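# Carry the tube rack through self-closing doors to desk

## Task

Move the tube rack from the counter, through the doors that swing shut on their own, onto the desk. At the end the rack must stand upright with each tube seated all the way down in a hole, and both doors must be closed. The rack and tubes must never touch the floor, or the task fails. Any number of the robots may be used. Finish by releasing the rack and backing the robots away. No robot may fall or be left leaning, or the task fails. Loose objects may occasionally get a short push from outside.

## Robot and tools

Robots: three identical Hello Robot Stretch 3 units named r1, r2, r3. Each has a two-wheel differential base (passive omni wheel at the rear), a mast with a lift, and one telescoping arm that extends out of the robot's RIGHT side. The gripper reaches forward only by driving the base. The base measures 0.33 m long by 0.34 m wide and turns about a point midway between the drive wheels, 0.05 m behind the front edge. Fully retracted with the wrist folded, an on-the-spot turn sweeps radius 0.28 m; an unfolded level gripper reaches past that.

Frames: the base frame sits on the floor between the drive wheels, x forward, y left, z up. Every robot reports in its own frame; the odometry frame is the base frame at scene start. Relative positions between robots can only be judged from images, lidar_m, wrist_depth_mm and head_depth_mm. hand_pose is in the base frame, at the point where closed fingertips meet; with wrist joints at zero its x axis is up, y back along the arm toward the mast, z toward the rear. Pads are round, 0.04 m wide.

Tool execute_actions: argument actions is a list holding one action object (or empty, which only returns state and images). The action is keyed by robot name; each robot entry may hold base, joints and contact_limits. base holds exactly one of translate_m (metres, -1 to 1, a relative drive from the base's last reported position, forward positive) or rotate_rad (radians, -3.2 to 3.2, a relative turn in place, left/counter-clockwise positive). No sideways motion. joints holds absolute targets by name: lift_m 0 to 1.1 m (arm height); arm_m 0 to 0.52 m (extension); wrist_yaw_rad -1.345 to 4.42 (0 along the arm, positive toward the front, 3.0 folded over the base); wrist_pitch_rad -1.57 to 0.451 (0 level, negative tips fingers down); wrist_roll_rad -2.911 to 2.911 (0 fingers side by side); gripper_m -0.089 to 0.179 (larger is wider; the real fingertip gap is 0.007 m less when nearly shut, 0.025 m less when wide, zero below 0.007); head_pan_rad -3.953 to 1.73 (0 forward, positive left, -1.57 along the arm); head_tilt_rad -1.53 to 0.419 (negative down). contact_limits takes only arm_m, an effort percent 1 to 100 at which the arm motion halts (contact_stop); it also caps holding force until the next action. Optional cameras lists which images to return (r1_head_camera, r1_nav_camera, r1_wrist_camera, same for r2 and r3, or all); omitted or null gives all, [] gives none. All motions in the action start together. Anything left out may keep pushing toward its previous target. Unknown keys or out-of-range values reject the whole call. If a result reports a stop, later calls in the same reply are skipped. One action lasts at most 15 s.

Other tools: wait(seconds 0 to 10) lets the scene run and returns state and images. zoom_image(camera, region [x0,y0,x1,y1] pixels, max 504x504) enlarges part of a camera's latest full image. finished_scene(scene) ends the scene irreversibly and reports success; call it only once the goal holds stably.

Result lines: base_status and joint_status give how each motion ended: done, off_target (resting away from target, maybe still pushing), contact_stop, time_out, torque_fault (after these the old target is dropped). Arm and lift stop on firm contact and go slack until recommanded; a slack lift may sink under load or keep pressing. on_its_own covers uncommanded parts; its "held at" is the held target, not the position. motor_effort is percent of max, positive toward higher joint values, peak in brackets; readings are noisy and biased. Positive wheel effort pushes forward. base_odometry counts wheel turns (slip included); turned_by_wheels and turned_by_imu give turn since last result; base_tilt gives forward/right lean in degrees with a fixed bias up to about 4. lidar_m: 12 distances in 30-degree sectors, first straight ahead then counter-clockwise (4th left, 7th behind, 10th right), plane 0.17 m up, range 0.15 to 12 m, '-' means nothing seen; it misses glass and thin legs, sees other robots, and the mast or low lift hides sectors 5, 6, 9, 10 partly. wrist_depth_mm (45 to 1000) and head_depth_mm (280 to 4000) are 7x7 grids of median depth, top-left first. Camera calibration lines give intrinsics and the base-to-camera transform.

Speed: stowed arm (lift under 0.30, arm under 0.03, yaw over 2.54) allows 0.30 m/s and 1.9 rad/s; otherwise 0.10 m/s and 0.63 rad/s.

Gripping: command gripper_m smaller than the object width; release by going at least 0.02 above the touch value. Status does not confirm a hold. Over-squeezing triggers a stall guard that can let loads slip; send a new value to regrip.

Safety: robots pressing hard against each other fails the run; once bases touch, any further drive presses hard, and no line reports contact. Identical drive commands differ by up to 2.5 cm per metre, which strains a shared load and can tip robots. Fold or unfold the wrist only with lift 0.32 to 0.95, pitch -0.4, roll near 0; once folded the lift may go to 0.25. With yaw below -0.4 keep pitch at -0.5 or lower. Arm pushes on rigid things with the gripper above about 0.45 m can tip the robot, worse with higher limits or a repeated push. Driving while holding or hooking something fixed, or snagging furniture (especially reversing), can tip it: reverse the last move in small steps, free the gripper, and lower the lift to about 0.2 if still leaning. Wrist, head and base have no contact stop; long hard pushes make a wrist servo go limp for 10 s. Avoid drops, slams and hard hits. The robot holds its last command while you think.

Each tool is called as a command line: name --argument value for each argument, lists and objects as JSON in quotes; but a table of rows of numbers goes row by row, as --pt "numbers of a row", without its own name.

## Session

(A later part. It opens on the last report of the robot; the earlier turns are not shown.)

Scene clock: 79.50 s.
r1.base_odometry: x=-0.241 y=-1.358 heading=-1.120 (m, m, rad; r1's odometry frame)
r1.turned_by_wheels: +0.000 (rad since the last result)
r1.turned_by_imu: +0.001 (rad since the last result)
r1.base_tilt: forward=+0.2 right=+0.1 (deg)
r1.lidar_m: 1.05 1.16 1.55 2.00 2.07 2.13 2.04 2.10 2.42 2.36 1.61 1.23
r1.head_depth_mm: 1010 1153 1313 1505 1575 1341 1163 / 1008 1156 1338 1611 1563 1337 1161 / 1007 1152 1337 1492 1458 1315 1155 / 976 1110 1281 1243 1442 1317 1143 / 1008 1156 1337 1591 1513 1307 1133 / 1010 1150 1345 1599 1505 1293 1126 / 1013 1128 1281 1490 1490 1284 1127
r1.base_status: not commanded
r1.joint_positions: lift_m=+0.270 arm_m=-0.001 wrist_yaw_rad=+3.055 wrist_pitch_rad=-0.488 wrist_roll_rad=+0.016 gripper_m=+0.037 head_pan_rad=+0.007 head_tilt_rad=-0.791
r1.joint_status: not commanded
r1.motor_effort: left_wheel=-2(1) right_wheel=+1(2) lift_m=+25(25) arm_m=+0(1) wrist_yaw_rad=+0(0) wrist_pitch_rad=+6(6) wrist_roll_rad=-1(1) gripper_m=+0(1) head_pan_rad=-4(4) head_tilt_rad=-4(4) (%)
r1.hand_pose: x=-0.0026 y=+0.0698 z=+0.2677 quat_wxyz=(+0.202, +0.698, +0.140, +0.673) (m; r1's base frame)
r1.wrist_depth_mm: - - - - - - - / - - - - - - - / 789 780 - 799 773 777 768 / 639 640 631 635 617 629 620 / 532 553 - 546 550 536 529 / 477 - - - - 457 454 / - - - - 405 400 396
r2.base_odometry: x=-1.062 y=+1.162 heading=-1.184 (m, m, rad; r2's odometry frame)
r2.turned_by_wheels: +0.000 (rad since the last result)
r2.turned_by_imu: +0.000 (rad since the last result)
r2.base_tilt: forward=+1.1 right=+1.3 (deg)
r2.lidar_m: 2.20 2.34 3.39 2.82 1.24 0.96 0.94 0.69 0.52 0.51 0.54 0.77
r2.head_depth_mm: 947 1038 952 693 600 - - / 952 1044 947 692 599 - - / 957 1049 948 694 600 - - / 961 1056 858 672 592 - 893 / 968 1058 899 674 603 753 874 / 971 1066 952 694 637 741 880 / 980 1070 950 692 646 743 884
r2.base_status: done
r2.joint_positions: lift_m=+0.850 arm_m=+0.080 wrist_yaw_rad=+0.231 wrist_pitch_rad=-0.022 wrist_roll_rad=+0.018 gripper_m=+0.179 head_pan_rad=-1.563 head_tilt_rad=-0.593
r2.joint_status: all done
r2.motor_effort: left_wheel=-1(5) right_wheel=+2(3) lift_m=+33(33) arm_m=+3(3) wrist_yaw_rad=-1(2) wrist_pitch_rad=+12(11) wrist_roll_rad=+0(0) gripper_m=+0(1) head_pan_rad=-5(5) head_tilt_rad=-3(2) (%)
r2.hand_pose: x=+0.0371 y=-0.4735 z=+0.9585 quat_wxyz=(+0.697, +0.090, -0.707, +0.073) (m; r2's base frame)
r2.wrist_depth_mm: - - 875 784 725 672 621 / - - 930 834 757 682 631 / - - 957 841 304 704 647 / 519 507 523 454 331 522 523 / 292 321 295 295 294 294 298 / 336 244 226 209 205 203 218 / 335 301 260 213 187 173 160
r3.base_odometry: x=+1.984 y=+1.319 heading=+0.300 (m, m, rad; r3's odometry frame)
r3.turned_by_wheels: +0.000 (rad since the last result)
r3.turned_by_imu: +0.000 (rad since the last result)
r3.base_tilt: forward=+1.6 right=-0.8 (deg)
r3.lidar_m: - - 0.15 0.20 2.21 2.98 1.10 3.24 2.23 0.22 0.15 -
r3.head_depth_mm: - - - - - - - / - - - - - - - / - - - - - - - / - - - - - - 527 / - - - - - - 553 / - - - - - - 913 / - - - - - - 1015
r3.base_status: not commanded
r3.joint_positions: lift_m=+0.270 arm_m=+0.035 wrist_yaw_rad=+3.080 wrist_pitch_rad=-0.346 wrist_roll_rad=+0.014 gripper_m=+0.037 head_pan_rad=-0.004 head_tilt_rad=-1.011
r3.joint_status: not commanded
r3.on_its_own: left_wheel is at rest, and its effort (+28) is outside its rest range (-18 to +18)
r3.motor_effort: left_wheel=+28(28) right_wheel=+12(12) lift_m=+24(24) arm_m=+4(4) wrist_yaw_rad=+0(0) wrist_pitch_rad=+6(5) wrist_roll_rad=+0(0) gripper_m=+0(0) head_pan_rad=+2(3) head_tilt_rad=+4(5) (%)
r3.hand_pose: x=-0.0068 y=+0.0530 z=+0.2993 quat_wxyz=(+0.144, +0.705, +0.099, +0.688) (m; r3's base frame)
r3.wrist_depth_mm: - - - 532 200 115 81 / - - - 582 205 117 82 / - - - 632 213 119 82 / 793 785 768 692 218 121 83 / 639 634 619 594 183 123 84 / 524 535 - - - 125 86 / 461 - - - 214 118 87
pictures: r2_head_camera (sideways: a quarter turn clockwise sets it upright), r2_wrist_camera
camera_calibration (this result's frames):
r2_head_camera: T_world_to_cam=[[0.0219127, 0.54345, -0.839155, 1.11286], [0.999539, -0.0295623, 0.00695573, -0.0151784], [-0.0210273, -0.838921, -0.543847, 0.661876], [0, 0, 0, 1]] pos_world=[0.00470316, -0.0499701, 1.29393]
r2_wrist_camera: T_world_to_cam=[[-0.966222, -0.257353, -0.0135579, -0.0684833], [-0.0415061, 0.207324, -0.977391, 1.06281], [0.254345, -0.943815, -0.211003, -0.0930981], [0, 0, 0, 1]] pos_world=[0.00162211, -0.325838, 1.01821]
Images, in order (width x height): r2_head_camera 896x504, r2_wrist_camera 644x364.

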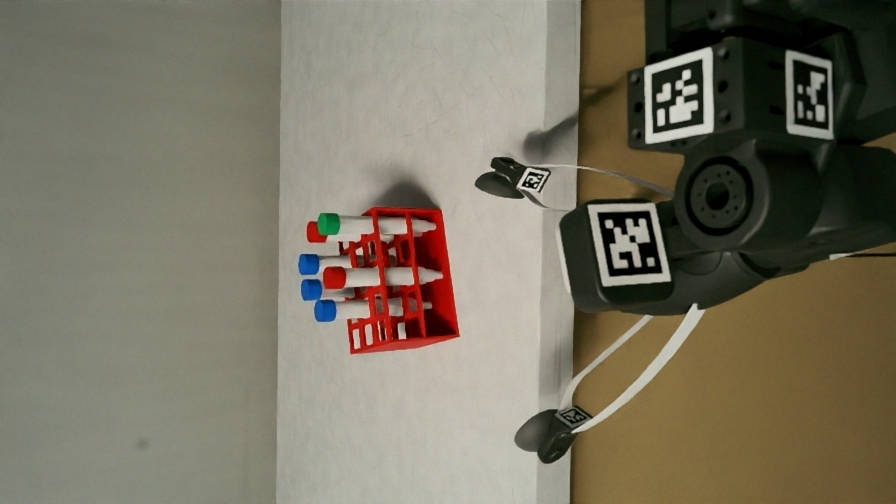

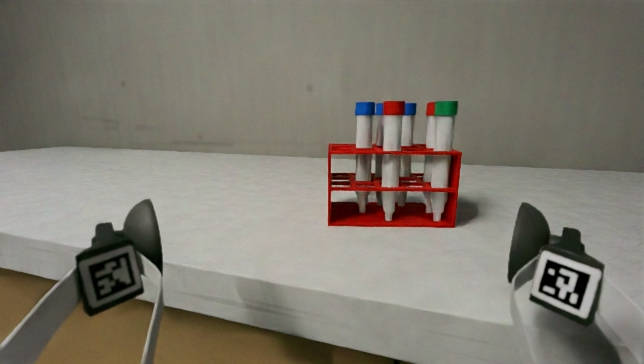

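execute_actions --actions '[{"r3":{"base":{"translate_m":-0.38},"joints":{"arm_m":0,"head_pan_rad":-3.1}},"r1":{"base":{"translate_m":-0.2}},"r2":{"base":{"translate_m":-0.035},"joints":{"arm_m":0.19}}}]' --cameras '["r2_wrist_camera"]'

execute_actions --actions '[{"r3":{"base":{"rotate_rad":2.78}}}]' --cameras '["r3_nav_camera","r1_nav_camera"]'

Scene clock: 95.47 s.
r1.base_odometry: x=-0.328 y=-1.178 heading=-1.120 (m, m, rad; r1's odometry frame)
r1.turned_by_wheels: +0.000 (rad since the last result)
r1.turned_by_imu: +0.002 (rad since the last result)
r1.base_tilt: forward=+0.2 right=+0.1 (deg)
r1.lidar_m: 0.87 1.35 1.82 2.00 2.06 1.92 1.84 1.90 2.56 2.38 1.90 1.42
r1.head_depth_mm: 1185 1330 1501 1746 1566 1342 1165 / 1182 1353 1582 1721 1561 1326 1153 / 1188 1354 1564 1708 1348 1316 1152 / 1148 1306 1499 1076 1310 1299 1141 / 1178 1345 1575 1735 1485 1302 1137 / 1188 1354 1582 1743 1500 1284 1129 / 1144 1286 1473 1701 1495 1279 1121
r1.base_status: done
r1.joint_positions: lift_m=+0.270 arm_m=-0.001 wrist_yaw_rad=+3.055 wrist_pitch_rad=-0.488 wrist_roll_rad=+0.016 gripper_m=+0.037 head_pan_rad=+0.007 head_tilt_rad=-0.791
r1.joint_status: not commanded
r1.motor_effort: left_wheel=-1(12) right_wheel=+2(4) lift_m=+25(25) arm_m=+1(0) wrist_yaw_rad=-1(0) wrist_pitch_rad=+6(6) wrist_roll_rad=+0(0) gripper_m=-1(0) head_pan_rad=-4(4) head_tilt_rad=-5(4) (%)
r1.hand_pose: x=-0.0026 y=+0.0698 z=+0.2677 quat_wxyz=(+0.202, +0.698, +0.140, +0.673) (m; r1's base frame)
r1.wrist_depth_mm: - - - - - - - / - - - - - - - / 799 793 - 787 791 790 784 / 645 647 634 644 634 644 631 / 534 548 - 542 546 532 533 / 477 - - - - 458 460 / - - - - 405 399 401
r2.base_odometry: x=-1.076 y=+1.195 heading=-1.184 (m, m, rad; r2's odometry frame)
r2.turned_by_wheels: +0.000 (rad since the last result)
r2.turned_by_imu: +0.000 (rad since the last result)
r2.base_tilt: forward=+1.1 right=+1.3 (deg)
r2.lidar_m: 2.24 2.38 3.47 2.71 1.19 0.92 0.91 0.68 0.52 0.51 0.53 0.77
r2.head_depth_mm: 946 1035 949 691 - - 852 / 950 1043 947 718 - 753 851 / 955 1048 949 693 - 756 856 / 960 1056 948 714 - 745 863 / 964 1058 694 680 647 733 868 / 970 1065 949 692 636 737 877 / 976 1073 948 693 639 740 882
r2.base_status: done
r2.joint_positions: lift_m=+0.850 arm_m=+0.190 wrist_yaw_rad=+0.231 wrist_pitch_rad=-0.021 wrist_roll_rad=+0.018 gripper_m=+0.179 head_pan_rad=-1.563 head_tilt_rad=-0.593
r2.joint_status: all done
r2.motor_effort: left_wheel=+0(4) right_wheel=+2(4) lift_m=+33(33) arm_m=+2(2) wrist_yaw_rad=-1(2) wrist_pitch_rad=+11(12) wrist_roll_rad=+0(0) gripper_m=-1(1) head_pan_rad=-5(4) head_tilt_rad=-3(3) (%)
r2.hand_pose: x=+0.0371 y=-0.5836 z=+0.9587 quat_wxyz=(+0.697, +0.090, -0.707, +0.073) (m; r2's base frame)
r2.wrist_depth_mm: 975 835 761 692 632 581 535 / - 884 798 692 636 595 549 / - 928 819 232 633 612 565 / 520 511 449 231 239 522 522 / 292 318 263 233 244 293 296 / 215 191 203 204 204 203 217 / 149 156 156 156 157 156 153
r3.base_odometry: x=+1.621 y=+1.207 heading=+0.300 (m, m, rad; r3's odometry frame)
r3.turned_by_wheels: +0.000 (rad since the last result)
r3.turned_by_imu: -0.001 (rad since the last result)
r3.base_tilt: forward=+1.7 right=-0.7 (deg)
r3.lidar_m: 0.43 0.45 0.60 1.28 2.20 1.04 0.92 2.87 2.61 1.48 0.53 0.45
r3.head_depth_mm: 2415 1175 1718 1532 1358 1217 1139 / 2461 1291 1503 1477 1361 1257 - / 2473 2037 1436 1483 1359 - - / 2498 2066 1713 1533 1363 1256 - / 2515 2084 1770 1539 1380 1236 - / 2544 2081 1765 1541 1371 1235 1107 / 2512 2092 1779 1539 1374 1235 1105
r3.base_status: done
r3.joint_positions: lift_m=+0.270 arm_m=+0.001 wrist_yaw_rad=+3.080 wrist_pitch_rad=-0.346 wrist_roll_rad=+0.014 gripper_m=+0.037 head_pan_rad=-3.093 head_tilt_rad=-1.001
r3.joint_status: all done
r3.motor_effort: left_wheel=+0(18) right_wheel=+0(11) lift_m=+24(23) arm_m=-3(3) wrist_yaw_rad=+0(1) wrist_pitch_rad=+5(5) wrist_roll_rad=+0(0) gripper_m=+0(0) head_pan_rad=-4(56) head_tilt_rad=+1(5) (%)
r3.hand_pose: x=-0.0068 y=+0.0868 z=+0.2993 quat_wxyz=(+0.144, +0.705, +0.099, +0.688) (m; r3's base frame)
r3.wrist_depth_mm: - - - - - 564 496 / - - - - - 596 499 / - - - - 936 640 512 / 798 783 - 763 747 682 510 / 633 629 - 615 632 596 525 / 523 518 - 527 - 500 485 / 455 - - - 431 428 431
pictures: r2_wrist_camera
camera_calibration (this result's frames):
r2_wrist_camera: T_world_to_cam=[[-0.96631, -0.257025, -0.0135407, -0.0967009], [-0.0413018, 0.206776, -0.977516, 1.08556], [0.254046, -0.944024, -0.210425, -0.197564], [0, 0, 0, 1]] pos_world=[0.00158294, -0.435828, 1.01827]
Images, in order (width x height): r2_wrist_camera 644x364.

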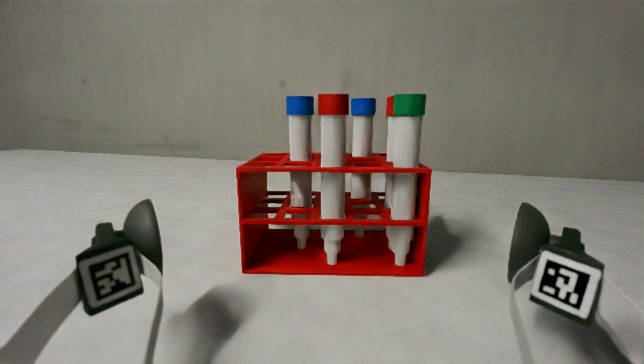

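Scene clock: 98.30 s.
r1.base_odometry: x=-0.328 y=-1.178 heading=-1.120 (m, m, rad; r1's odometry frame)
r1.turned_by_wheels: +0.000 (rad since the last result)
r1.turned_by_imu: +0.001 (rad since the last result)
r1.base_tilt: forward=+0.2 right=+0.1 (deg)
r1.lidar_m: 0.93 1.36 1.82 2.00 2.06 1.92 1.84 1.90 2.56 2.37 1.91 0.99
r1.head_depth_mm: 1124 1312 1504 1736 1568 1348 1165 / 1182 1327 1475 1728 1561 1329 1159 / 1187 1355 1538 1533 1441 1325 1152 / 1185 1352 1543 1488 1465 1320 1144 / 1188 1350 1573 1735 1517 1302 1137 / 1190 1348 1577 1742 1503 1294 1128 / 1147 1297 1478 1688 1495 1276 1118
r1.base_status: not commanded
r1.joint_positions: lift_m=+0.270 arm_m=-0.001 wrist_yaw_rad=+3.055 wrist_pitch_rad=-0.488 wrist_roll_rad=+0.016 gripper_m=+0.037 head_pan_rad=+0.007 head_tilt_rad=-0.791
r1.joint_status: not commanded
r1.motor_effort: left_wheel=-2(2) right_wheel=+1(2) lift_m=+25(25) arm_m=+1(0) wrist_yaw_rad=+1(0) wrist_pitch_rad=+6(6) wrist_roll_rad=-1(1) gripper_m=+0(1) head_pan_rad=-4(4) head_tilt_rad=-4(5) (%)
r1.hand_pose: x=-0.0026 y=+0.0698 z=+0.2677 quat_wxyz=(+0.202, +0.698, +0.140, +0.673) (m; r1's base frame)
r1.wrist_depth_mm: - - - - - - - / - - - - - - 997 / 792 788 - 774 754 763 787 / 648 638 641 640 633 631 622 / 534 541 - 549 545 530 531 / 479 - - - - 461 453 / - - - - 398 404 399
r2.base_odometry: x=-1.076 y=+1.195 heading=-1.184 (m, m, rad; r2's odometry frame)
r2.turned_by_wheels: +0.000 (rad since the last result)
r2.turned_by_imu: +0.000 (rad since the last result)
r2.base_tilt: forward=+1.1 right=+1.4 (deg)
r2.lidar_m: 2.23 2.38 3.45 2.72 1.19 0.92 0.91 0.68 0.52 0.51 0.54 0.77
r2.head_depth_mm: 949 1034 951 694 - - 852 / 954 1042 947 720 - 750 852 / 956 1044 948 695 - 756 859 / 959 1052 948 713 - 746 866 / 964 1057 694 679 645 733 871 / 970 1063 950 691 634 739 877 / 974 1071 956 695 638 742 880
r2.base_status: not commanded
r2.joint_positions: lift_m=+0.850 arm_m=+0.190 wrist_yaw_rad=+0.231 wrist_pitch_rad=-0.021 wrist_roll_rad=+0.018 gripper_m=+0.179 head_pan_rad=-1.563 head_tilt_rad=-0.593
r2.joint_status: not commanded
r2.motor_effort: left_wheel=-1(0) right_wheel=+2(2) lift_m=+33(33) arm_m=+3(2) wrist_yaw_rad=-1(1) wrist_pitch_rad=+11(11) wrist_roll_rad=+0(0) gripper_m=+0(0) head_pan_rad=-5(5) head_tilt_rad=-2(3) (%)
r2.hand_pose: x=+0.0371 y=-0.5836 z=+0.9587 quat_wxyz=(+0.697, +0.090, -0.707, +0.073) (m; r2's base frame)
r2.wrist_depth_mm: 951 858 764 674 628 576 535 / - 904 798 697 631 593 548 / - 926 807 233 649 609 557 / 512 518 449 230 241 524 527 / 290 318 263 233 243 294 292 / 216 190 203 204 203 205 218 / 149 155 157 156 156 156 153
r3.base_odometry: x=+1.621 y=+1.207 heading=+3.080 (m, m, rad; r3's odometry frame)
r3.turned_by_wheels: +2.780 (rad since the last result)
r3.turned_by_imu: +2.731 (rad since the last result)
r3.base_tilt: forward=+1.8 right=-0.8 (deg)
r3.lidar_m: 0.92 0.95 3.01 2.16 0.92 0.53 0.44 0.43 0.47 0.62 2.13 2.32
r3.head_depth_mm: 454 551 684 830 1149 1220 1131 / 439 527 658 872 1193 1247 - / 424 506 625 814 1171 - - / 411 486 596 762 1074 1258 - / 397 468 567 719 982 1221 - / 384 450 542 680 912 1211 1117 / 372 434 520 646 851 1173 1116
r3.base_status: done
r3.joint_positions: lift_m=+0.270 arm_m=+0.001 wrist_yaw_rad=+3.080 wrist_pitch_rad=-0.346 wrist_roll_rad=+0.014 gripper_m=+0.037 head_pan_rad=-3.094 head_tilt_rad=-1.000
r3.joint_status: not commanded
r3.motor_effort: left_wheel=-1(9) right_wheel=+3(13) lift_m=+24(24) arm_m=-3(3) wrist_yaw_rad=+0(1) wrist_pitch_rad=+5(5) wrist_roll_rad=+0(0) gripper_m=+0(0) head_pan_rad=-4(4) head_tilt_rad=+1(1) (%)
r3.hand_pose: x=-0.0068 y=+0.0868 z=+0.2993 quat_wxyz=(+0.144, +0.705, +0.099, +0.688) (m; r3's base frame)
r3.wrist_depth_mm: - - - - - - - / - - - - - - - / 941 - - - - 976 969 / 760 783 - 766 744 744 735 / 638 637 - 607 622 599 596 / 528 519 - 532 - 500 494 / 453 - - - 435 431 430
pictures: r1_nav_camera (sideways: a quarter turn counterclockwise sets it upright), r3_nav_camera (sideways: a quarter turn counterclockwise sets it upright)
camera_calibration (this result's frames):
r1_nav_camera: T_world_to_cam=[[0.735328, 0.0441807, 0.67627, -0.844254], [0.0623577, -0.99805, -0.00260077, 0.0578854], [0.674837, 0.0440831, -0.736649, 0.912681], [0, 0, 0, 1]] pos_world=[0.00128318, 0.0548385, 1.24342]
r3_nav_camera: T_world_to_cam=[[-0.870754, 0.00112517, 0.491717, -0.590186], [-0.0281635, 0.998242, -0.0521573, 0.120722], [-0.490911, -0.0592647, -0.869192, 1.08693], [0, 0, 0, 1]] pos_world=[0.0230772, -0.0554291, 1.24125]
Images, in order (width x height): r1_nav_camera 672x504, r3_nav_camera 672x504.

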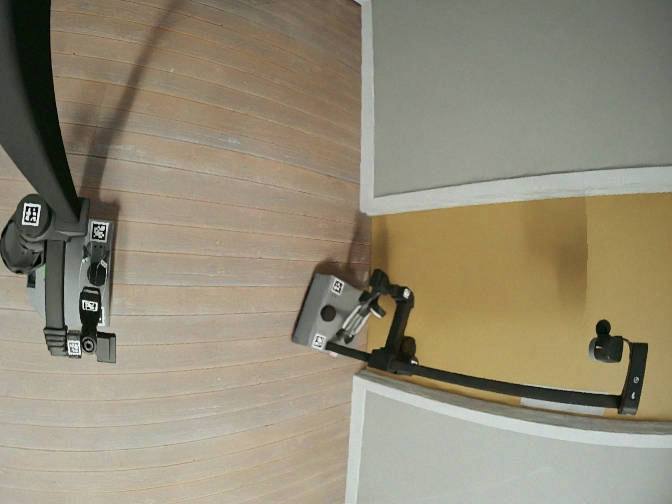

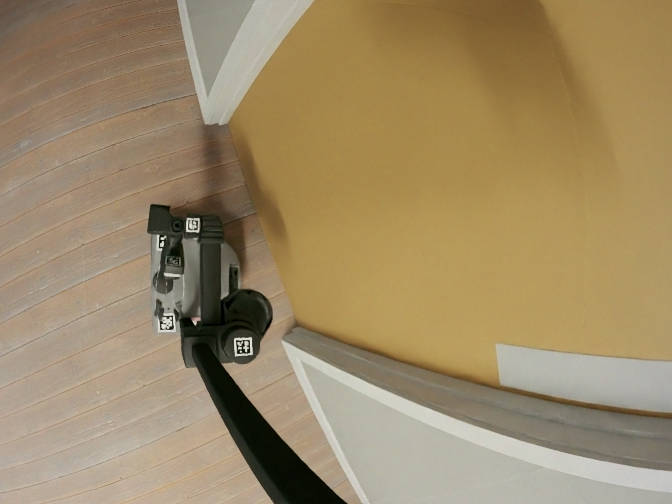

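execute_actions --actions '[{"r3":{"base":{"translate_m":-0.17},"joints":{"arm_m":0.035}},"r2":{"base":{"translate_m":0.028},"joints":{"arm_m":0.29}}}]' --cameras '["r2_wrist_camera","r2_head_camera"]'

execute_actions --actions '[{"r3":{"base":{"rotate_rad":0.15}}}]' --cameras '[]'

execute_actions --actions '[{"r3":{"base":{"translate_m":-0.15}}}]' --cameras '["r3_nav_camera","r1_nav_camera"]'

Scene clock: 106.47 s.
r1.base_odometry: x=-0.328 y=-1.178 heading=-1.120 (m, m, rad; r1's odometry frame)
r1.turned_by_wheels: +0.000 (rad since the last result)
r1.turned_by_imu: +0.001 (rad since the last result)
r1.base_tilt: forward=+0.2 right=+0.2 (deg)
r1.lidar_m: 1.10 1.36 1.83 2.00 2.07 1.92 1.84 1.90 2.56 2.37 1.90 1.16
r1.head_depth_mm: 1146 1311 1495 1742 1567 1346 1166 / 1185 1362 1379 1750 1552 1328 1160 / 1188 1350 1511 1583 1532 1324 1152 / 1184 1348 1507 1633 1532 1302 1139 / 1188 1349 1580 1779 1520 1302 1142 / 1179 1346 1578 1749 1510 1287 1128 / 1144 1288 1474 1694 1491 1280 1123
r1.base_status: not commanded
r1.joint_positions: lift_m=+0.270 arm_m=-0.001 wrist_yaw_rad=+3.055 wrist_pitch_rad=-0.488 wrist_roll_rad=+0.016 gripper_m=+0.037 head_pan_rad=+0.007 head_tilt_rad=-0.791
r1.joint_status: not commanded
r1.motor_effort: left_wheel=-2(2) right_wheel=+1(1) lift_m=+25(25) arm_m=+0(0) wrist_yaw_rad=-1(1) wrist_pitch_rad=+6(6) wrist_roll_rad=+0(1) gripper_m=+0(0) head_pan_rad=-4(4) head_tilt_rad=-4(4) (%)
r1.hand_pose: x=-0.0026 y=+0.0698 z=+0.2677 quat_wxyz=(+0.202, +0.698, +0.140, +0.673) (m; r1's base frame)
r1.wrist_depth_mm: - - - - - - - / - - - - 991 - - / 800 794 - 764 774 761 789 / 644 633 631 637 620 633 630 / 537 546 - 541 544 532 528 / 480 - - - - 453 457 / - - - - 400 401 401
r2.base_odometry: x=-1.065 y=+1.169 heading=-1.184 (m, m, rad; r2's odometry frame)
r2.turned_by_wheels: +0.000 (rad since the last result)
r2.turned_by_imu: +0.000 (rad since the last result)
r2.base_tilt: forward=+1.1 right=+1.3 (deg)
r2.lidar_m: 2.20 2.35 3.41 2.81 1.23 0.95 0.93 0.69 0.52 0.51 0.54 0.77
r2.head_depth_mm: 946 1038 949 721 - - 876 / 954 1042 948 - 645 723 857 / 957 1050 949 - 653 727 863 / 961 1058 950 - 650 731 867 / 967 1059 904 672 634 732 874 / 975 1068 952 669 637 740 878 / 975 1071 953 693 642 745 883
r2.base_status: done
r2.joint_positions: lift_m=+0.850 arm_m=+0.290 wrist_yaw_rad=+0.231 wrist_pitch_rad=-0.021 wrist_roll_rad=+0.018 gripper_m=+0.179 head_pan_rad=-1.563 head_tilt_rad=-0.593
r2.joint_status: all done
r2.motor_effort: left_wheel=-1(3) right_wheel=+2(6) lift_m=+33(33) arm_m=+3(4) wrist_yaw_rad=-1(0) wrist_pitch_rad=+11(12) wrist_roll_rad=+0(0) gripper_m=-1(1) head_pan_rad=-4(5) head_tilt_rad=-3(3) (%)
r2.hand_pose: x=+0.0370 y=-0.6836 z=+0.9587 quat_wxyz=(+0.697, +0.090, -0.707, +0.073) (m; r2's base frame)
r2.wrist_depth_mm: 806 721 654 584 541 498 463 / 884 763 671 580 545 500 470 / 912 789 704 132 164 501 485 / 507 519 157 130 148 397 477 / 290 179 148 118 150 118 293 / 215 180 137 122 137 122 217 / 148 155 145 145 145 136 153
r3.base_odometry: x=+1.791 y=+1.196 heading=+3.080 (m, m, rad; r3's odometry frame)
r3.turned_by_wheels: +0.000 (rad since the last result)
r3.turned_by_imu: +0.000 (rad since the last result)
r3.base_tilt: forward=+1.7 right=-0.8 (deg)
r3.lidar_m: 1.09 2.94 2.65 2.12 0.51 0.35 0.28 0.28 0.30 0.46 1.62 2.39
r3.head_depth_mm: 291 334 420 571 757 1168 1137 / - 320 400 528 786 1094 - / - 309 379 494 714 - - / - 300 362 465 649 944 - / - 295 344 439 597 911 - / - 290 330 412 555 851 - / - - 315 392 517 761 1105
r3.base_status: done
r3.joint_positions: lift_m=+0.270 arm_m=+0.035 wrist_yaw_rad=+3.080 wrist_pitch_rad=-0.346 wrist_roll_rad=+0.014 gripper_m=+0.037 head_pan_rad=-3.094 head_tilt_rad=-1.000
r3.joint_status: all done
r3.motor_effort: left_wheel=-1(11) right_wheel=+2(7) lift_m=+24(23) arm_m=+4(5) wrist_yaw_rad=+1(0) wrist_pitch_rad=+5(5) wrist_roll_rad=+0(0) gripper_m=+0(0) head_pan_rad=-3(4) head_tilt_rad=+0(1) (%)
r3.hand_pose: x=-0.0068 y=+0.0530 z=+0.2993 quat_wxyz=(+0.144, +0.705, +0.099, +0.688) (m; r3's base frame)
r3.wrist_depth_mm: 638 - - - - - - / 542 - - - - - - / 482 992 - - - 985 954 / 393 763 768 783 752 759 734 / 381 605 627 605 622 600 601 / 406 535 - - - 503 504 / 412 - - - 436 433 431
pictures: r2_head_camera (sideways: a quarter turn clockwise sets it upright), r2_wrist_camera
camera_calibration (this result's frames):
r2_head_camera: T_world_to_cam=[[0.0219289, 0.54345, -0.839155, 1.11286], [0.999538, -0.0295922, 0.00695572, -0.0151784], [-0.0210524, -0.83892, -0.543847, 0.661876], [0, 0, 0, 1]] pos_world=[0.00470166, -0.0499701, 1.29393]
r2_wrist_camera: T_world_to_cam=[[-0.966345, -0.256892, -0.0135361, -0.12235], [-0.0412407, 0.206644, -0.977547, 1.10621], [0.253921, -0.94409, -0.210283, -0.292136], [0, 0, 0, 1]] pos_world=[0.00156777, -0.535825, 1.01829]
Images, in order (width x height): r2_head_camera 896x504, r2_wrist_camera 644x364.

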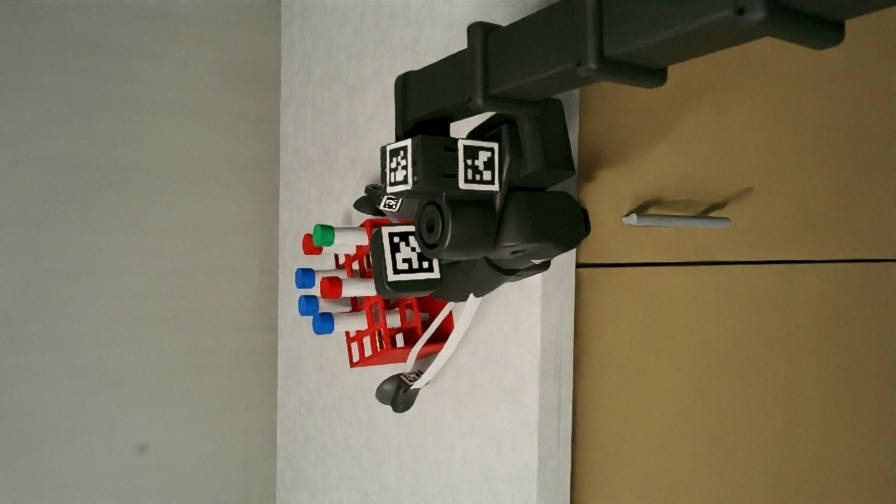

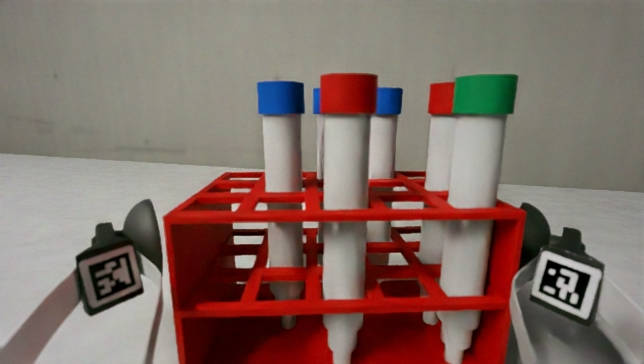

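Scene clock: 107.70 s.
r1.base_odometry: x=-0.328 y=-1.178 heading=-1.120 (m, m, rad; r1's odometry frame)
r1.turned_by_wheels: +0.000 (rad since the last result)
r1.turned_by_imu: +0.000 (rad since the last result)
r1.base_tilt: forward=+0.2 right=+0.2 (deg)
r1.lidar_m: 1.09 1.35 1.82 2.00 2.06 1.92 1.84 1.90 2.56 2.37 1.90 1.18
r1.head_depth_mm: 1149 1313 1508 1750 1569 1331 1163 / 1184 1347 1385 1737 1554 1321 1162 / 1187 1354 1507 1590 1532 1314 1154 / 1189 1357 1506 1602 1533 1308 1143 / 1183 1356 1570 1766 1529 1299 1138 / 1188 1351 1584 1736 1496 1293 1131 / 1144 1287 1483 1680 1485 1275 1112
r1.base_status: not commanded
r1.joint_positions: lift_m=+0.270 arm_m=-0.001 wrist_yaw_rad=+3.055 wrist_pitch_rad=-0.488 wrist_roll_rad=+0.016 gripper_m=+0.037 head_pan_rad=+0.007 head_tilt_rad=-0.791
r1.joint_status: not commanded
r1.motor_effort: left_wheel=-2(2) right_wheel=+1(2) lift_m=+25(25) arm_m=+1(0) wrist_yaw_rad=-1(0) wrist_pitch_rad=+6(6) wrist_roll_rad=-1(1) gripper_m=+0(0) head_pan_rad=-4(4) head_tilt_rad=-4(4) (%)
r1.hand_pose: x=-0.0026 y=+0.0698 z=+0.2677 quat_wxyz=(+0.202, +0.698, +0.140, +0.673) (m; r1's base frame)
r1.wrist_depth_mm: - - - - - - - / - - - - - - 986 / 790 795 - 790 782 770 788 / 639 645 625 635 634 633 629 / 541 545 - 545 544 532 531 / 473 - - - - 457 454 / - - - - 404 399 401
r2.base_odometry: x=-1.065 y=+1.169 heading=-1.184 (m, m, rad; r2's odometry frame)
r2.turned_by_wheels: +0.000 (rad since the last result)
r2.turned_by_imu: +0.000 (rad since the last result)
r2.base_tilt: forward=+1.1 right=+1.3 (deg)
r2.lidar_m: 2.20 2.35 3.42 2.80 1.23 0.95 0.93 0.68 0.52 0.51 0.54 0.77
r2.head_depth_mm: 946 1039 947 718 - - 875 / 955 1046 948 - 646 725 855 / 957 1047 950 - 650 726 862 / 963 1054 950 - 650 730 867 / 968 1061 900 673 636 734 871 / 972 1065 948 667 636 739 876 / 975 1073 953 693 643 744 884
r2.base_status: not commanded
r2.joint_positions: lift_m=+0.850 arm_m=+0.290 wrist_yaw_rad=+0.231 wrist_pitch_rad=-0.021 wrist_roll_rad=+0.018 gripper_m=+0.179 head_pan_rad=-1.563 head_tilt_rad=-0.593
r2.joint_status: not commanded
r2.motor_effort: left_wheel=-1(1) right_wheel=+2(2) lift_m=+33(33) arm_m=+2(3) wrist_yaw_rad=-1(1) wrist_pitch_rad=+12(12) wrist_roll_rad=+0(0) gripper_m=-1(1) head_pan_rad=-4(5) head_tilt_rad=-3(2) (%)
r2.hand_pose: x=+0.0370 y=-0.6836 z=+0.9587 quat_wxyz=(+0.697, +0.090, -0.707, +0.073) (m; r2's base frame)
r2.wrist_depth_mm: 821 739 656 596 546 504 458 / 845 758 675 576 550 505 475 / 916 796 707 131 161 506 486 / 512 513 158 130 144 400 480 / 291 179 149 118 150 118 293 / 215 180 137 122 137 121 217 / 148 155 144 145 145 137 153
r3.base_odometry: x=+1.791 y=+1.196 heading=-3.053 (m, m, rad; r3's odometry frame)
r3.turned_by_wheels: +0.150 (rad since the last result)
r3.turned_by_imu: +0.148 (rad since the last result)
r3.base_tilt: forward=+1.7 right=-0.8 (deg)
r3.lidar_m: 1.09 2.94 2.65 2.11 0.39 0.31 0.28 0.28 0.32 0.58 2.20 2.58
r3.head_depth_mm: - 305 374 493 723 1006 1135 / - 302 365 477 688 1027 - / - 298 356 462 660 - - / - 295 347 447 631 909 - / - 293 339 433 602 943 - / - 288 331 421 577 924 - / - - 323 408 556 865 1116
r3.base_status: done
r3.joint_positions: lift_m=+0.270 arm_m=+0.035 wrist_yaw_rad=+3.080 wrist_pitch_rad=-0.346 wrist_roll_rad=+0.014 gripper_m=+0.037 head_pan_rad=-3.094 head_tilt_rad=-1.000
r3.joint_status: not commanded
r3.motor_effort: left_wheel=-1(6) right_wheel=+3(9) lift_m=+23(23) arm_m=+4(4) wrist_yaw_rad=+0(0) wrist_pitch_rad=+6(5) wrist_roll_rad=+0(0) gripper_m=+0(0) head_pan_rad=-5(4) head_tilt_rad=+1(1) (%)
r3.hand_pose: x=-0.0068 y=+0.0530 z=+0.2993 quat_wxyz=(+0.144, +0.705, +0.099, +0.688) (m; r3's base frame)
r3.wrist_depth_mm: 341 722 - - - - - / 340 703 - - - - - / 358 644 - - - 978 952 / 379 580 774 769 758 753 736 / 396 486 622 610 639 603 595 / 418 485 - - - 504 501 / 375 - - - 432 434 426
pictures: none
No camera images: the call's "cameras" was empty. Leave "cameras" out to get every camera's image.

Scene clock: 110.17 s.
r1.base_odometry: x=-0.328 y=-1.178 heading=-1.120 (m, m, rad; r1's odometry frame)
r1.turned_by_wheels: +0.000 (rad since the last result)
r1.turned_by_imu: +0.001 (rad since the last result)
r1.base_tilt: forward=+0.2 right=+0.1 (deg)
r1.lidar_m: 1.24 1.36 1.83 2.00 2.07 1.93 1.84 1.90 2.57 2.38 1.91 1.33
r1.head_depth_mm: 1299 2793 1534 1738 1570 1339 1164 / 1326 1523 1535 1777 1558 1330 1158 / 1300 1490 1642 1696 1543 1318 1152 / 1274 1455 1606 1747 1534 1306 1142 / 1240 1422 1653 1809 1515 1307 1133 / 1208 1385 1598 1741 1504 1292 1131 / 1151 1294 1474 1677 1488 1281 1120
r1.base_status: not commanded
r1.joint_positions: lift_m=+0.270 arm_m=-0.001 wrist_yaw_rad=+3.055 wrist_pitch_rad=-0.488 wrist_roll_rad=+0.016 gripper_m=+0.037 head_pan_rad=+0.007 head_tilt_rad=-0.791
r1.joint_status: not commanded
r1.motor_effort: left_wheel=-1(2) right_wheel=+2(1) lift_m=+25(25) arm_m=+0(0) wrist_yaw_rad=-1(1) wrist_pitch_rad=+6(6) wrist_roll_rad=-1(1) gripper_m=+0(0) head_pan_rad=-4(4) head_tilt_rad=-5(4) (%)
r1.hand_pose: x=-0.0026 y=+0.0698 z=+0.2677 quat_wxyz=(+0.202, +0.698, +0.140, +0.673) (m; r1's base frame)
r1.wrist_depth_mm: - - - - - - - / - - - - - - - / 784 789 - 797 781 781 787 / 641 625 636 634 623 631 633 / 534 543 - 552 552 527 532 / 475 - - - - 455 455 / - - - - 399 397 404
r2.base_odometry: x=-1.065 y=+1.169 heading=-1.184 (m, m, rad; r2's odometry frame)
r2.turned_by_wheels: +0.000 (rad since the last result)
r2.turned_by_imu: +0.000 (rad since the last result)
r2.base_tilt: forward=+1.1 right=+1.3 (deg)
r2.lidar_m: 2.21 2.34 3.41 2.80 1.23 0.95 0.93 0.68 0.52 0.51 0.54 0.77
r2.head_depth_mm: 946 1039 942 720 - - 872 / 950 1043 951 - 643 724 855 / 958 1045 947 - 653 726 858 / 962 1057 949 - 652 730 866 / 969 1060 857 674 632 735 873 / 974 1067 951 668 639 739 877 / 975 1069 952 694 641 744 888
r2.base_status: not commanded
r2.joint_positions: lift_m=+0.850 arm_m=+0.290 wrist_yaw_rad=+0.231 wrist_pitch_rad=-0.021 wrist_roll_rad=+0.018 gripper_m=+0.179 head_pan_rad=-1.563 head_tilt_rad=-0.593
r2.joint_status: not commanded
r2.motor_effort: left_wheel=+0(1) right_wheel=+2(2) lift_m=+33(33) arm_m=+2(2) wrist_yaw_rad=-1(0) wrist_pitch_rad=+11(11) wrist_roll_rad=+0(0) gripper_m=+0(1) head_pan_rad=-5(5) head_tilt_rad=-3(3) (%)
r2.hand_pose: x=+0.0370 y=-0.6836 z=+0.9587 quat_wxyz=(+0.697, +0.090, -0.707, +0.073) (m; r2's base frame)
r2.wrist_depth_mm: 818 730 650 600 536 499 463 / 844 754 674 579 540 498 475 / 897 800 701 132 160 504 486 / 514 514 158 130 145 393 480 / 291 179 149 119 150 118 294 / 216 181 137 122 137 122 217 / 149 155 145 145 145 137 153
r3.base_odometry: x=+1.940 y=+1.210 heading=-3.053 (m, m, rad; r3's odometry frame)
r3.turned_by_wheels: +0.000 (rad since the last result)
r3.turned_by_imu: +0.001 (rad since the last result)
r3.base_tilt: forward=+1.8 right=-0.8 (deg)
r3.lidar_m: 1.24 3.08 2.72 2.11 0.31 0.36 0.27 0.27 0.28 0.40 2.24 2.62
r3.head_depth_mm: 294 340 433 600 1330 1220 945 / 287 324 405 542 820 1232 - / - 308 380 497 719 995 - / - 299 355 458 639 920 - / - 292 336 424 576 863 - / - - 317 395 525 777 - / - - 304 371 482 688 1081
r3.base_status: translate_m off_target (by the wheels' count: -0.1498 of -0.1500)
r3.joint_positions: lift_m=+0.270 arm_m=+0.035 wrist_yaw_rad=+3.080 wrist_pitch_rad=-0.346 wrist_roll_rad=+0.014 gripper_m=+0.037 head_pan_rad=-3.094 head_tilt_rad=-0.999
r3.joint_status: not commanded
r3.on_its_own: left_wheel is at rest, and its effort (-20) is outside its rest range (-18 to +18); right_wheel is at rest, and its effort (-29) is outside its rest range (-18 to +18)
r3.motor_effort: left_wheel=-20(44) right_wheel=-29(53) lift_m=+24(23) arm_m=+4(4) wrist_yaw_rad=+0(0) wrist_pitch_rad=+5(5) wrist_roll_rad=+0(0) gripper_m=+0(0) head_pan_rad=-4(3) head_tilt_rad=+0(0) (%)
r3.hand_pose: x=-0.0069 y=+0.0530 z=+0.2993 quat_wxyz=(+0.144, +0.705, +0.099, +0.688) (m; r3's base frame)
r3.wrist_depth_mm: 292 296 - - - - - / 321 322 - - - - - / 812 345 - - - 971 977 / 782 373 407 771 752 742 733 / 636 415 430 619 624 603 592 / 534 525 - - - 506 502 / 461 - - - 434 431 432
pictures: r1_nav_camera (sideways: a quarter turn counterclockwise sets it upright), r3_nav_camera (sideways: a quarter turn counterclockwise sets it upright)
camera_calibration (this result's frames):
r1_nav_camera: T_world_to_cam=[[0.735328, 0.0441807, 0.67627, -0.844254], [0.0623578, -0.99805, -0.00260076, 0.0578854], [0.674837, 0.0440831, -0.736649, 0.912681], [0, 0, 0, 1]] pos_world=[0.00128318, 0.0548385, 1.24342]
r3_nav_camera: T_world_to_cam=[[-0.870215, 0.00128097, 0.492671, -0.591432], [-0.0280717, 0.998243, -0.052179, 0.120749], [-0.491872, -0.059237, -0.86865, 1.08623], [0, 0, 0, 1]] pos_world=[0.0230024, -0.0554348, 1.24123]
Images, in order (width x height): r1_nav_camera 672x504, r3_nav_camera 672x504.

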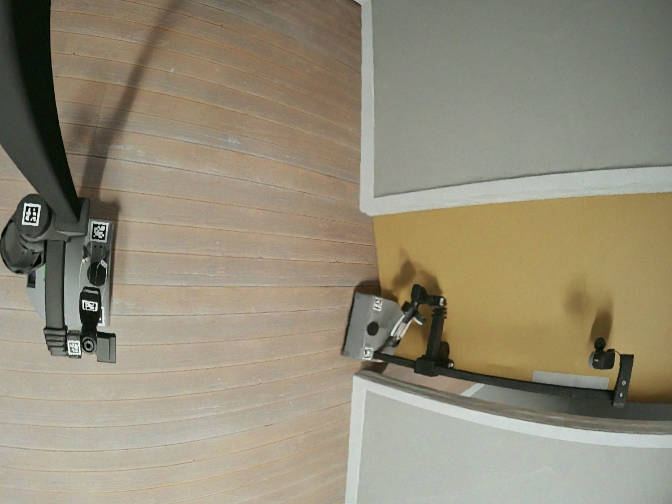

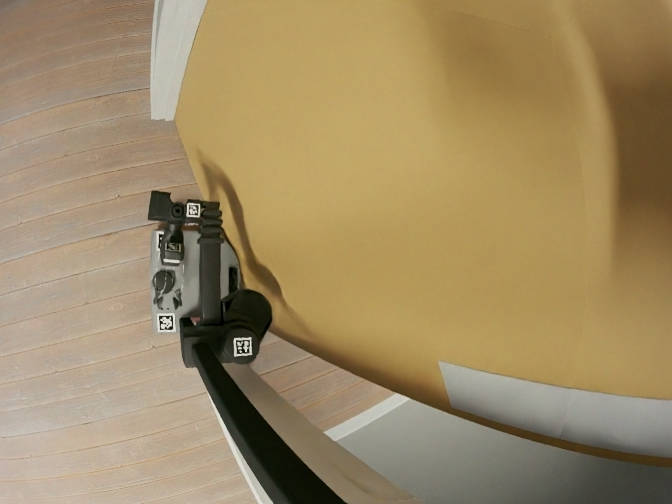

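execute_actions --actions '[{"r3":{"base":{"rotate_rad":0.3},"joints":{"arm_m":0,"lift_m":0.32}},"r2":{"joints":{"gripper_m":0.02}}}]' --cameras '[]'

execute_actions --actions '[{"r3":{"base":{"translate_m":-0.25}},"r2":{"joints":{"lift_m":0.89}}}]' --cameras '["r3_nav_camera","r2_wrist_camera"]'

Scene clock: 118.53 s.
r1.base_odometry: x=-0.328 y=-1.178 heading=-1.120 (m, m, rad; r1's odometry frame)
r1.turned_by_wheels: +0.000 (rad since the last result)
r1.turned_by_imu: +0.002 (rad since the last result)
r1.base_tilt: forward=+0.2 right=+0.1 (deg)
r1.lidar_m: 1.24 1.36 1.83 2.00 2.07 1.92 1.84 1.90 2.57 2.37 1.91 1.37
r1.head_depth_mm: 1305 2796 1547 1747 1564 1335 1162 / 1335 1478 1528 1764 1559 1337 1154 / 1301 1489 1536 1705 1544 1319 1148 / 1261 1455 1616 1715 1525 1316 1148 / 1243 1420 1649 1829 1526 1299 1136 / 1213 1376 1598 1750 1503 1290 1131 / 1144 1294 1487 1695 1483 1280 1123
r1.base_status: not commanded
r1.joint_positions: lift_m=+0.270 arm_m=-0.001 wrist_yaw_rad=+3.055 wrist_pitch_rad=-0.488 wrist_roll_rad=+0.016 gripper_m=+0.037 head_pan_rad=+0.007 head_tilt_rad=-0.791
r1.joint_status: not commanded
r1.motor_effort: left_wheel=-1(1) right_wheel=+1(1) lift_m=+25(25) arm_m=+0(0) wrist_yaw_rad=+1(0) wrist_pitch_rad=+6(6) wrist_roll_rad=-1(1) gripper_m=+0(0) head_pan_rad=-4(4) head_tilt_rad=-4(4) (%)
r1.hand_pose: x=-0.0026 y=+0.0698 z=+0.2677 quat_wxyz=(+0.202, +0.698, +0.140, +0.673) (m; r1's base frame)
r1.wrist_depth_mm: - - - - - - - / - - - - - - - / 806 800 - 785 782 773 785 / 632 644 647 630 634 632 628 / 535 552 - 548 543 528 533 / 477 - - - - 460 455 / - - - - 406 405 400
r2.base_odometry: x=-1.065 y=+1.169 heading=-1.184 (m, m, rad; r2's odometry frame)
r2.turned_by_wheels: +0.000 (rad since the last result)
r2.turned_by_imu: +0.000 (rad since the last result)
r2.base_tilt: forward=+1.2 right=+1.3 (deg)
r2.lidar_m: 2.20 2.35 3.43 2.80 1.24 0.95 0.93 0.69 0.52 0.51 0.54 0.77
r2.head_depth_mm: 946 1037 947 720 - - 873 / 951 1040 947 - 644 723 856 / 952 1047 948 - 653 726 861 / 962 1053 724 - 651 731 867 / 968 1059 899 670 635 736 873 / 971 1068 950 682 638 739 880 / 980 1071 950 695 641 742 884
r2.base_status: not commanded
r2.joint_positions: lift_m=+0.850 arm_m=+0.290 wrist_yaw_rad=+0.230 wrist_pitch_rad=-0.021 wrist_roll_rad=+0.018 gripper_m=+0.023 head_pan_rad=-1.563 head_tilt_rad=-0.593
r2.joint_status: all done
r2.motor_effort: left_wheel=+0(1) right_wheel=+2(2) lift_m=+33(33) arm_m=+2(3) wrist_yaw_rad=-1(1) wrist_pitch_rad=+11(11) wrist_roll_rad=+0(0) gripper_m=-93(100) head_pan_rad=-5(4) head_tilt_rad=-3(2) (%)
r2.hand_pose: x=+0.0369 y=-0.6837 z=+0.9587 quat_wxyz=(+0.697, +0.090, -0.707, +0.073) (m; r2's base frame)
r2.wrist_depth_mm: 826 734 657 594 537 496 458 / 858 742 680 583 544 505 474 / 896 793 707 140 153 511 484 / 511 518 186 142 142 447 481 / 290 320 145 133 161 133 291 / 202 186 133 135 147 138 211 / - 155 145 145 152 147 152
r3.base_odometry: x=+1.940 y=+1.210 heading=-2.754 (m, m, rad; r3's odometry frame)
r3.turned_by_wheels: +0.299 (rad since the last result)
r3.turned_by_imu: +0.287 (rad since the last result)
r3.base_tilt: forward=+1.7 right=-0.8 (deg)
r3.lidar_m: 1.23 3.22 2.11 0.30 0.30 0.30 0.27 0.27 0.33 0.62 2.36 1.24
r3.head_depth_mm: - 297 357 467 674 1173 1141 / - 297 351 457 655 936 - / - 296 346 447 634 - - / - 292 340 439 616 881 - / - 289 335 430 598 947 - / - 289 330 421 583 950 1137 / - 288 324 413 567 907 1116
r3.base_status: done
r3.joint_positions: lift_m=+0.320 arm_m=+0.001 wrist_yaw_rad=+3.080 wrist_pitch_rad=-0.346 wrist_roll_rad=+0.014 gripper_m=+0.037 head_pan_rad=-3.094 head_tilt_rad=-0.999
r3.joint_status: all done
r3.on_its_own: left_wheel is at rest, and its effort (-38) is outside its rest range (-18 to +18)
r3.motor_effort: left_wheel=-38(48) right_wheel=-13(18) lift_m=+28(28) arm_m=-3(3) wrist_yaw_rad=+0(1) wrist_pitch_rad=+5(6) wrist_roll_rad=+0(0) gripper_m=+0(0) head_pan_rad=-3(3) head_tilt_rad=+0(1) (%)
r3.hand_pose: x=-0.0069 y=+0.0868 z=+0.3491 quat_wxyz=(+0.144, +0.705, +0.099, +0.688) (m; r3's base frame)
r3.wrist_depth_mm: 850 840 309 - - - - / 902 895 337 - - - - / 972 963 364 - - - - / 893 880 - 784 861 841 821 / 654 699 - 658 710 668 669 / 398 584 582 559 - 572 554 / 385 501 - - 493 480 482
pictures: none
No camera images: the call's "cameras" was empty. Leave "cameras" out to get every camera's image.

Scene clock: 121.97 s.
r1.base_odometry: x=-0.328 y=-1.178 heading=-1.120 (m, m, rad; r1's odometry frame)
r1.turned_by_wheels: +0.000 (rad since the last result)
r1.turned_by_imu: +0.001 (rad since the last result)
r1.base_tilt: forward=+0.2 right=+0.1 (deg)
r1.lidar_m: 1.45 1.36 1.82 2.00 2.06 1.93 1.84 1.90 2.55 2.37 1.90 1.41
r1.head_depth_mm: 3091 2954 1536 1735 1572 1338 1166 / 1630 2788 2296 1824 1554 1334 1161 / 1568 1724 1947 1822 1543 1317 1154 / 1439 1636 1878 1829 1532 1306 1142 / 1337 1524 1773 1829 1527 1296 1142 / 1254 1408 1622 1738 1506 1287 1137 / 1153 1289 1485 1678 1489 1281 1119
r1.base_status: not commanded
r1.joint_positions: lift_m=+0.270 arm_m=-0.001 wrist_yaw_rad=+3.055 wrist_pitch_rad=-0.488 wrist_roll_rad=+0.016 gripper_m=+0.037 head_pan_rad=+0.007 head_tilt_rad=-0.791
r1.joint_status: not commanded
r1.motor_effort: left_wheel=-2(2) right_wheel=+1(2) lift_m=+25(25) arm_m=+0(0) wrist_yaw_rad=-1(0) wrist_pitch_rad=+6(6) wrist_roll_rad=-1(0) gripper_m=-1(0) head_pan_rad=-4(4) head_tilt_rad=-4(4) (%)
r1.hand_pose: x=-0.0026 y=+0.0698 z=+0.2677 quat_wxyz=(+0.202, +0.698, +0.140, +0.673) (m; r1's base frame)
r1.wrist_depth_mm: - - - - - - - / - - - - - 992 - / 784 778 - 798 787 771 772 / 638 638 644 642 641 632 628 / 540 542 - 542 554 539 533 / 474 - - - - 462 456 / - - - - 398 401 401
r2.base_odometry: x=-1.065 y=+1.169 heading=-1.184 (m, m, rad; r2's odometry frame)
r2.turned_by_wheels: +0.000 (rad since the last result)
r2.turned_by_imu: +0.000 (rad since the last result)
r2.base_tilt: forward=+1.1 right=+1.3 (deg)
r2.lidar_m: 2.20 2.35 3.41 2.81 1.23 0.95 0.93 0.69 0.52 0.51 0.54 0.77
r2.head_depth_mm: 947 1037 949 - - 719 855 / 950 1041 999 - 600 722 855 / 960 1046 1029 - 620 727 861 / 962 1054 698 - 638 729 868 / 969 1061 682 666 633 735 875 / 973 1066 1000 692 636 739 880 / 976 1073 951 693 641 743 887
r2.base_status: not commanded
r2.joint_positions: lift_m=+0.889 arm_m=+0.290 wrist_yaw_rad=+0.230 wrist_pitch_rad=-0.028 wrist_roll_rad=+0.018 gripper_m=+0.041 head_pan_rad=-1.563 head_tilt_rad=-0.593
r2.joint_status: all done
r2.on_its_own: gripper_m is held at +0.042, not at your +0.020, by its stall guard, which is still easing
r2.motor_effort: left_wheel=-1(1) right_wheel=+2(2) lift_m=+34(36) arm_m=+1(2) wrist_yaw_rad=+0(1) wrist_pitch_rad=+15(16) wrist_roll_rad=+0(0) gripper_m=-6(69) head_pan_rad=-4(5) head_tilt_rad=-3(3) (%)
r2.hand_pose: x=+0.0368 y=-0.6835 z=+0.9969 quat_wxyz=(+0.698, +0.092, -0.707, +0.070) (m; r2's base frame)
r2.wrist_depth_mm: 809 731 646 594 540 496 460 / 855 764 688 606 559 509 469 / 912 788 703 150 165 519 492 / 674 667 690 142 161 535 500 / 389 424 148 151 179 134 384 / 279 249 139 132 148 134 282 / 209 209 154 151 158 147 210
r3.base_odometry: x=+2.171 y=+1.304 heading=-2.754 (m, m, rad; r3's odometry frame)
r3.turned_by_wheels: +0.000 (rad since the last result)
r3.turned_by_imu: +0.001 (rad since the last result)
r3.base_tilt: forward=+1.7 right=-0.8 (deg)
r3.lidar_m: 1.48 2.90 0.32 0.32 0.94 0.39 0.27 0.26 0.27 0.35 0.64 1.58
r3.head_depth_mm: 310 380 496 1464 1354 1216 1134 / 298 352 443 607 983 1255 - / 290 326 404 535 780 - - / - 304 371 475 666 958 - / - 295 342 431 576 852 - / - - 318 392 511 739 1072 / - - 301 360 459 631 1015
r3.base_status: translate_m off_target (by the wheels' count: -0.2498 of -0.2500)
r3.joint_positions: lift_m=+0.320 arm_m=+0.001 wrist_yaw_rad=+3.080 wrist_pitch_rad=-0.346 wrist_roll_rad=+0.014 gripper_m=+0.037 head_pan_rad=-3.094 head_tilt_rad=-0.999
r3.joint_status: not commanded
r3.on_its_own: right_wheel is at rest, and its effort (-26) is outside its rest range (-18 to +18)
r3.motor_effort: left_wheel=-18(40) right_wheel=-26(55) lift_m=+29(28) arm_m=-3(3) wrist_yaw_rad=+1(0) wrist_pitch_rad=+5(5) wrist_roll_rad=+0(0) gripper_m=+0(0) head_pan_rad=-3(3) head_tilt_rad=+0(1) (%)
r3.hand_pose: x=-0.0069 y=+0.0868 z=+0.3491 quat_wxyz=(+0.144, +0.705, +0.099, +0.688) (m; r3's base frame)
r3.wrist_depth_mm: 841 857 837 851 329 320 - / 905 925 930 930 359 350 - / 985 - 984 982 383 394 - / 904 871 - 860 420 758 825 / 719 714 - 687 447 652 661 / 592 587 581 572 - 558 564 / 503 510 - - 490 485 480
pictures: r2_wrist_camera, r3_nav_camera (sideways: a quarter turn counterclockwise sets it upright)
camera_calibration (this result's frames):
r2_wrist_camera: T_world_to_cam=[[-0.96654, -0.256148, -0.0137385, -0.121303], [-0.0426397, 0.213247, -0.976068, 1.14661], [0.252947, -0.942822, -0.217033, -0.27634], [0, 0, 0, 1]] pos_world=[0.00154622, -0.536121, 1.05753]
r3_nav_camera: T_world_to_cam=[[-0.870215, 0.0012818, 0.492671, -0.591432], [-0.0280707, 0.998243, -0.052179, 0.120749], [-0.491872, -0.0592366, -0.86865, 1.08623], [0, 0, 0, 1]] pos_world=[0.0230024, -0.0554348, 1.24123]
Images, in order (width x height): r2_wrist_camera 644x364, r3_nav_camera 672x504.

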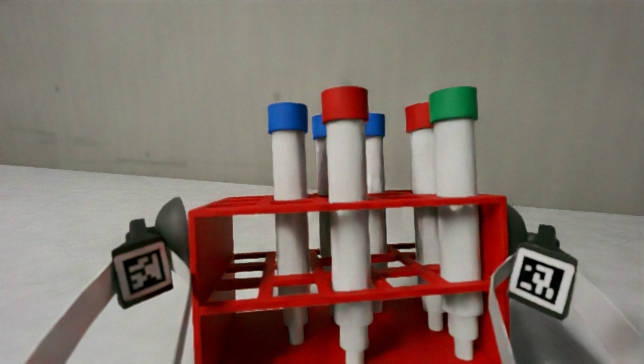

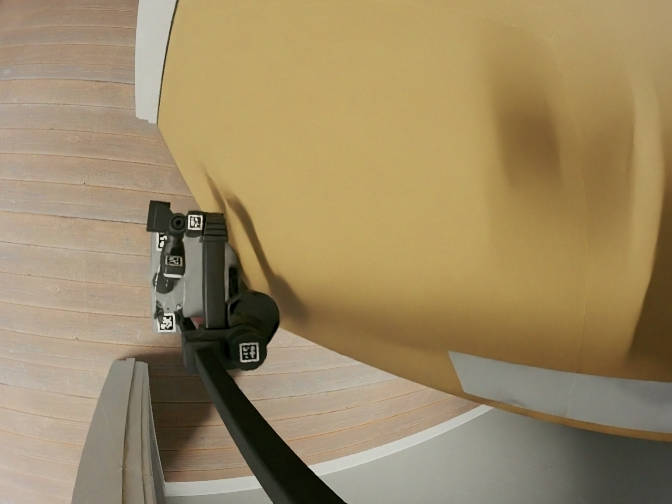

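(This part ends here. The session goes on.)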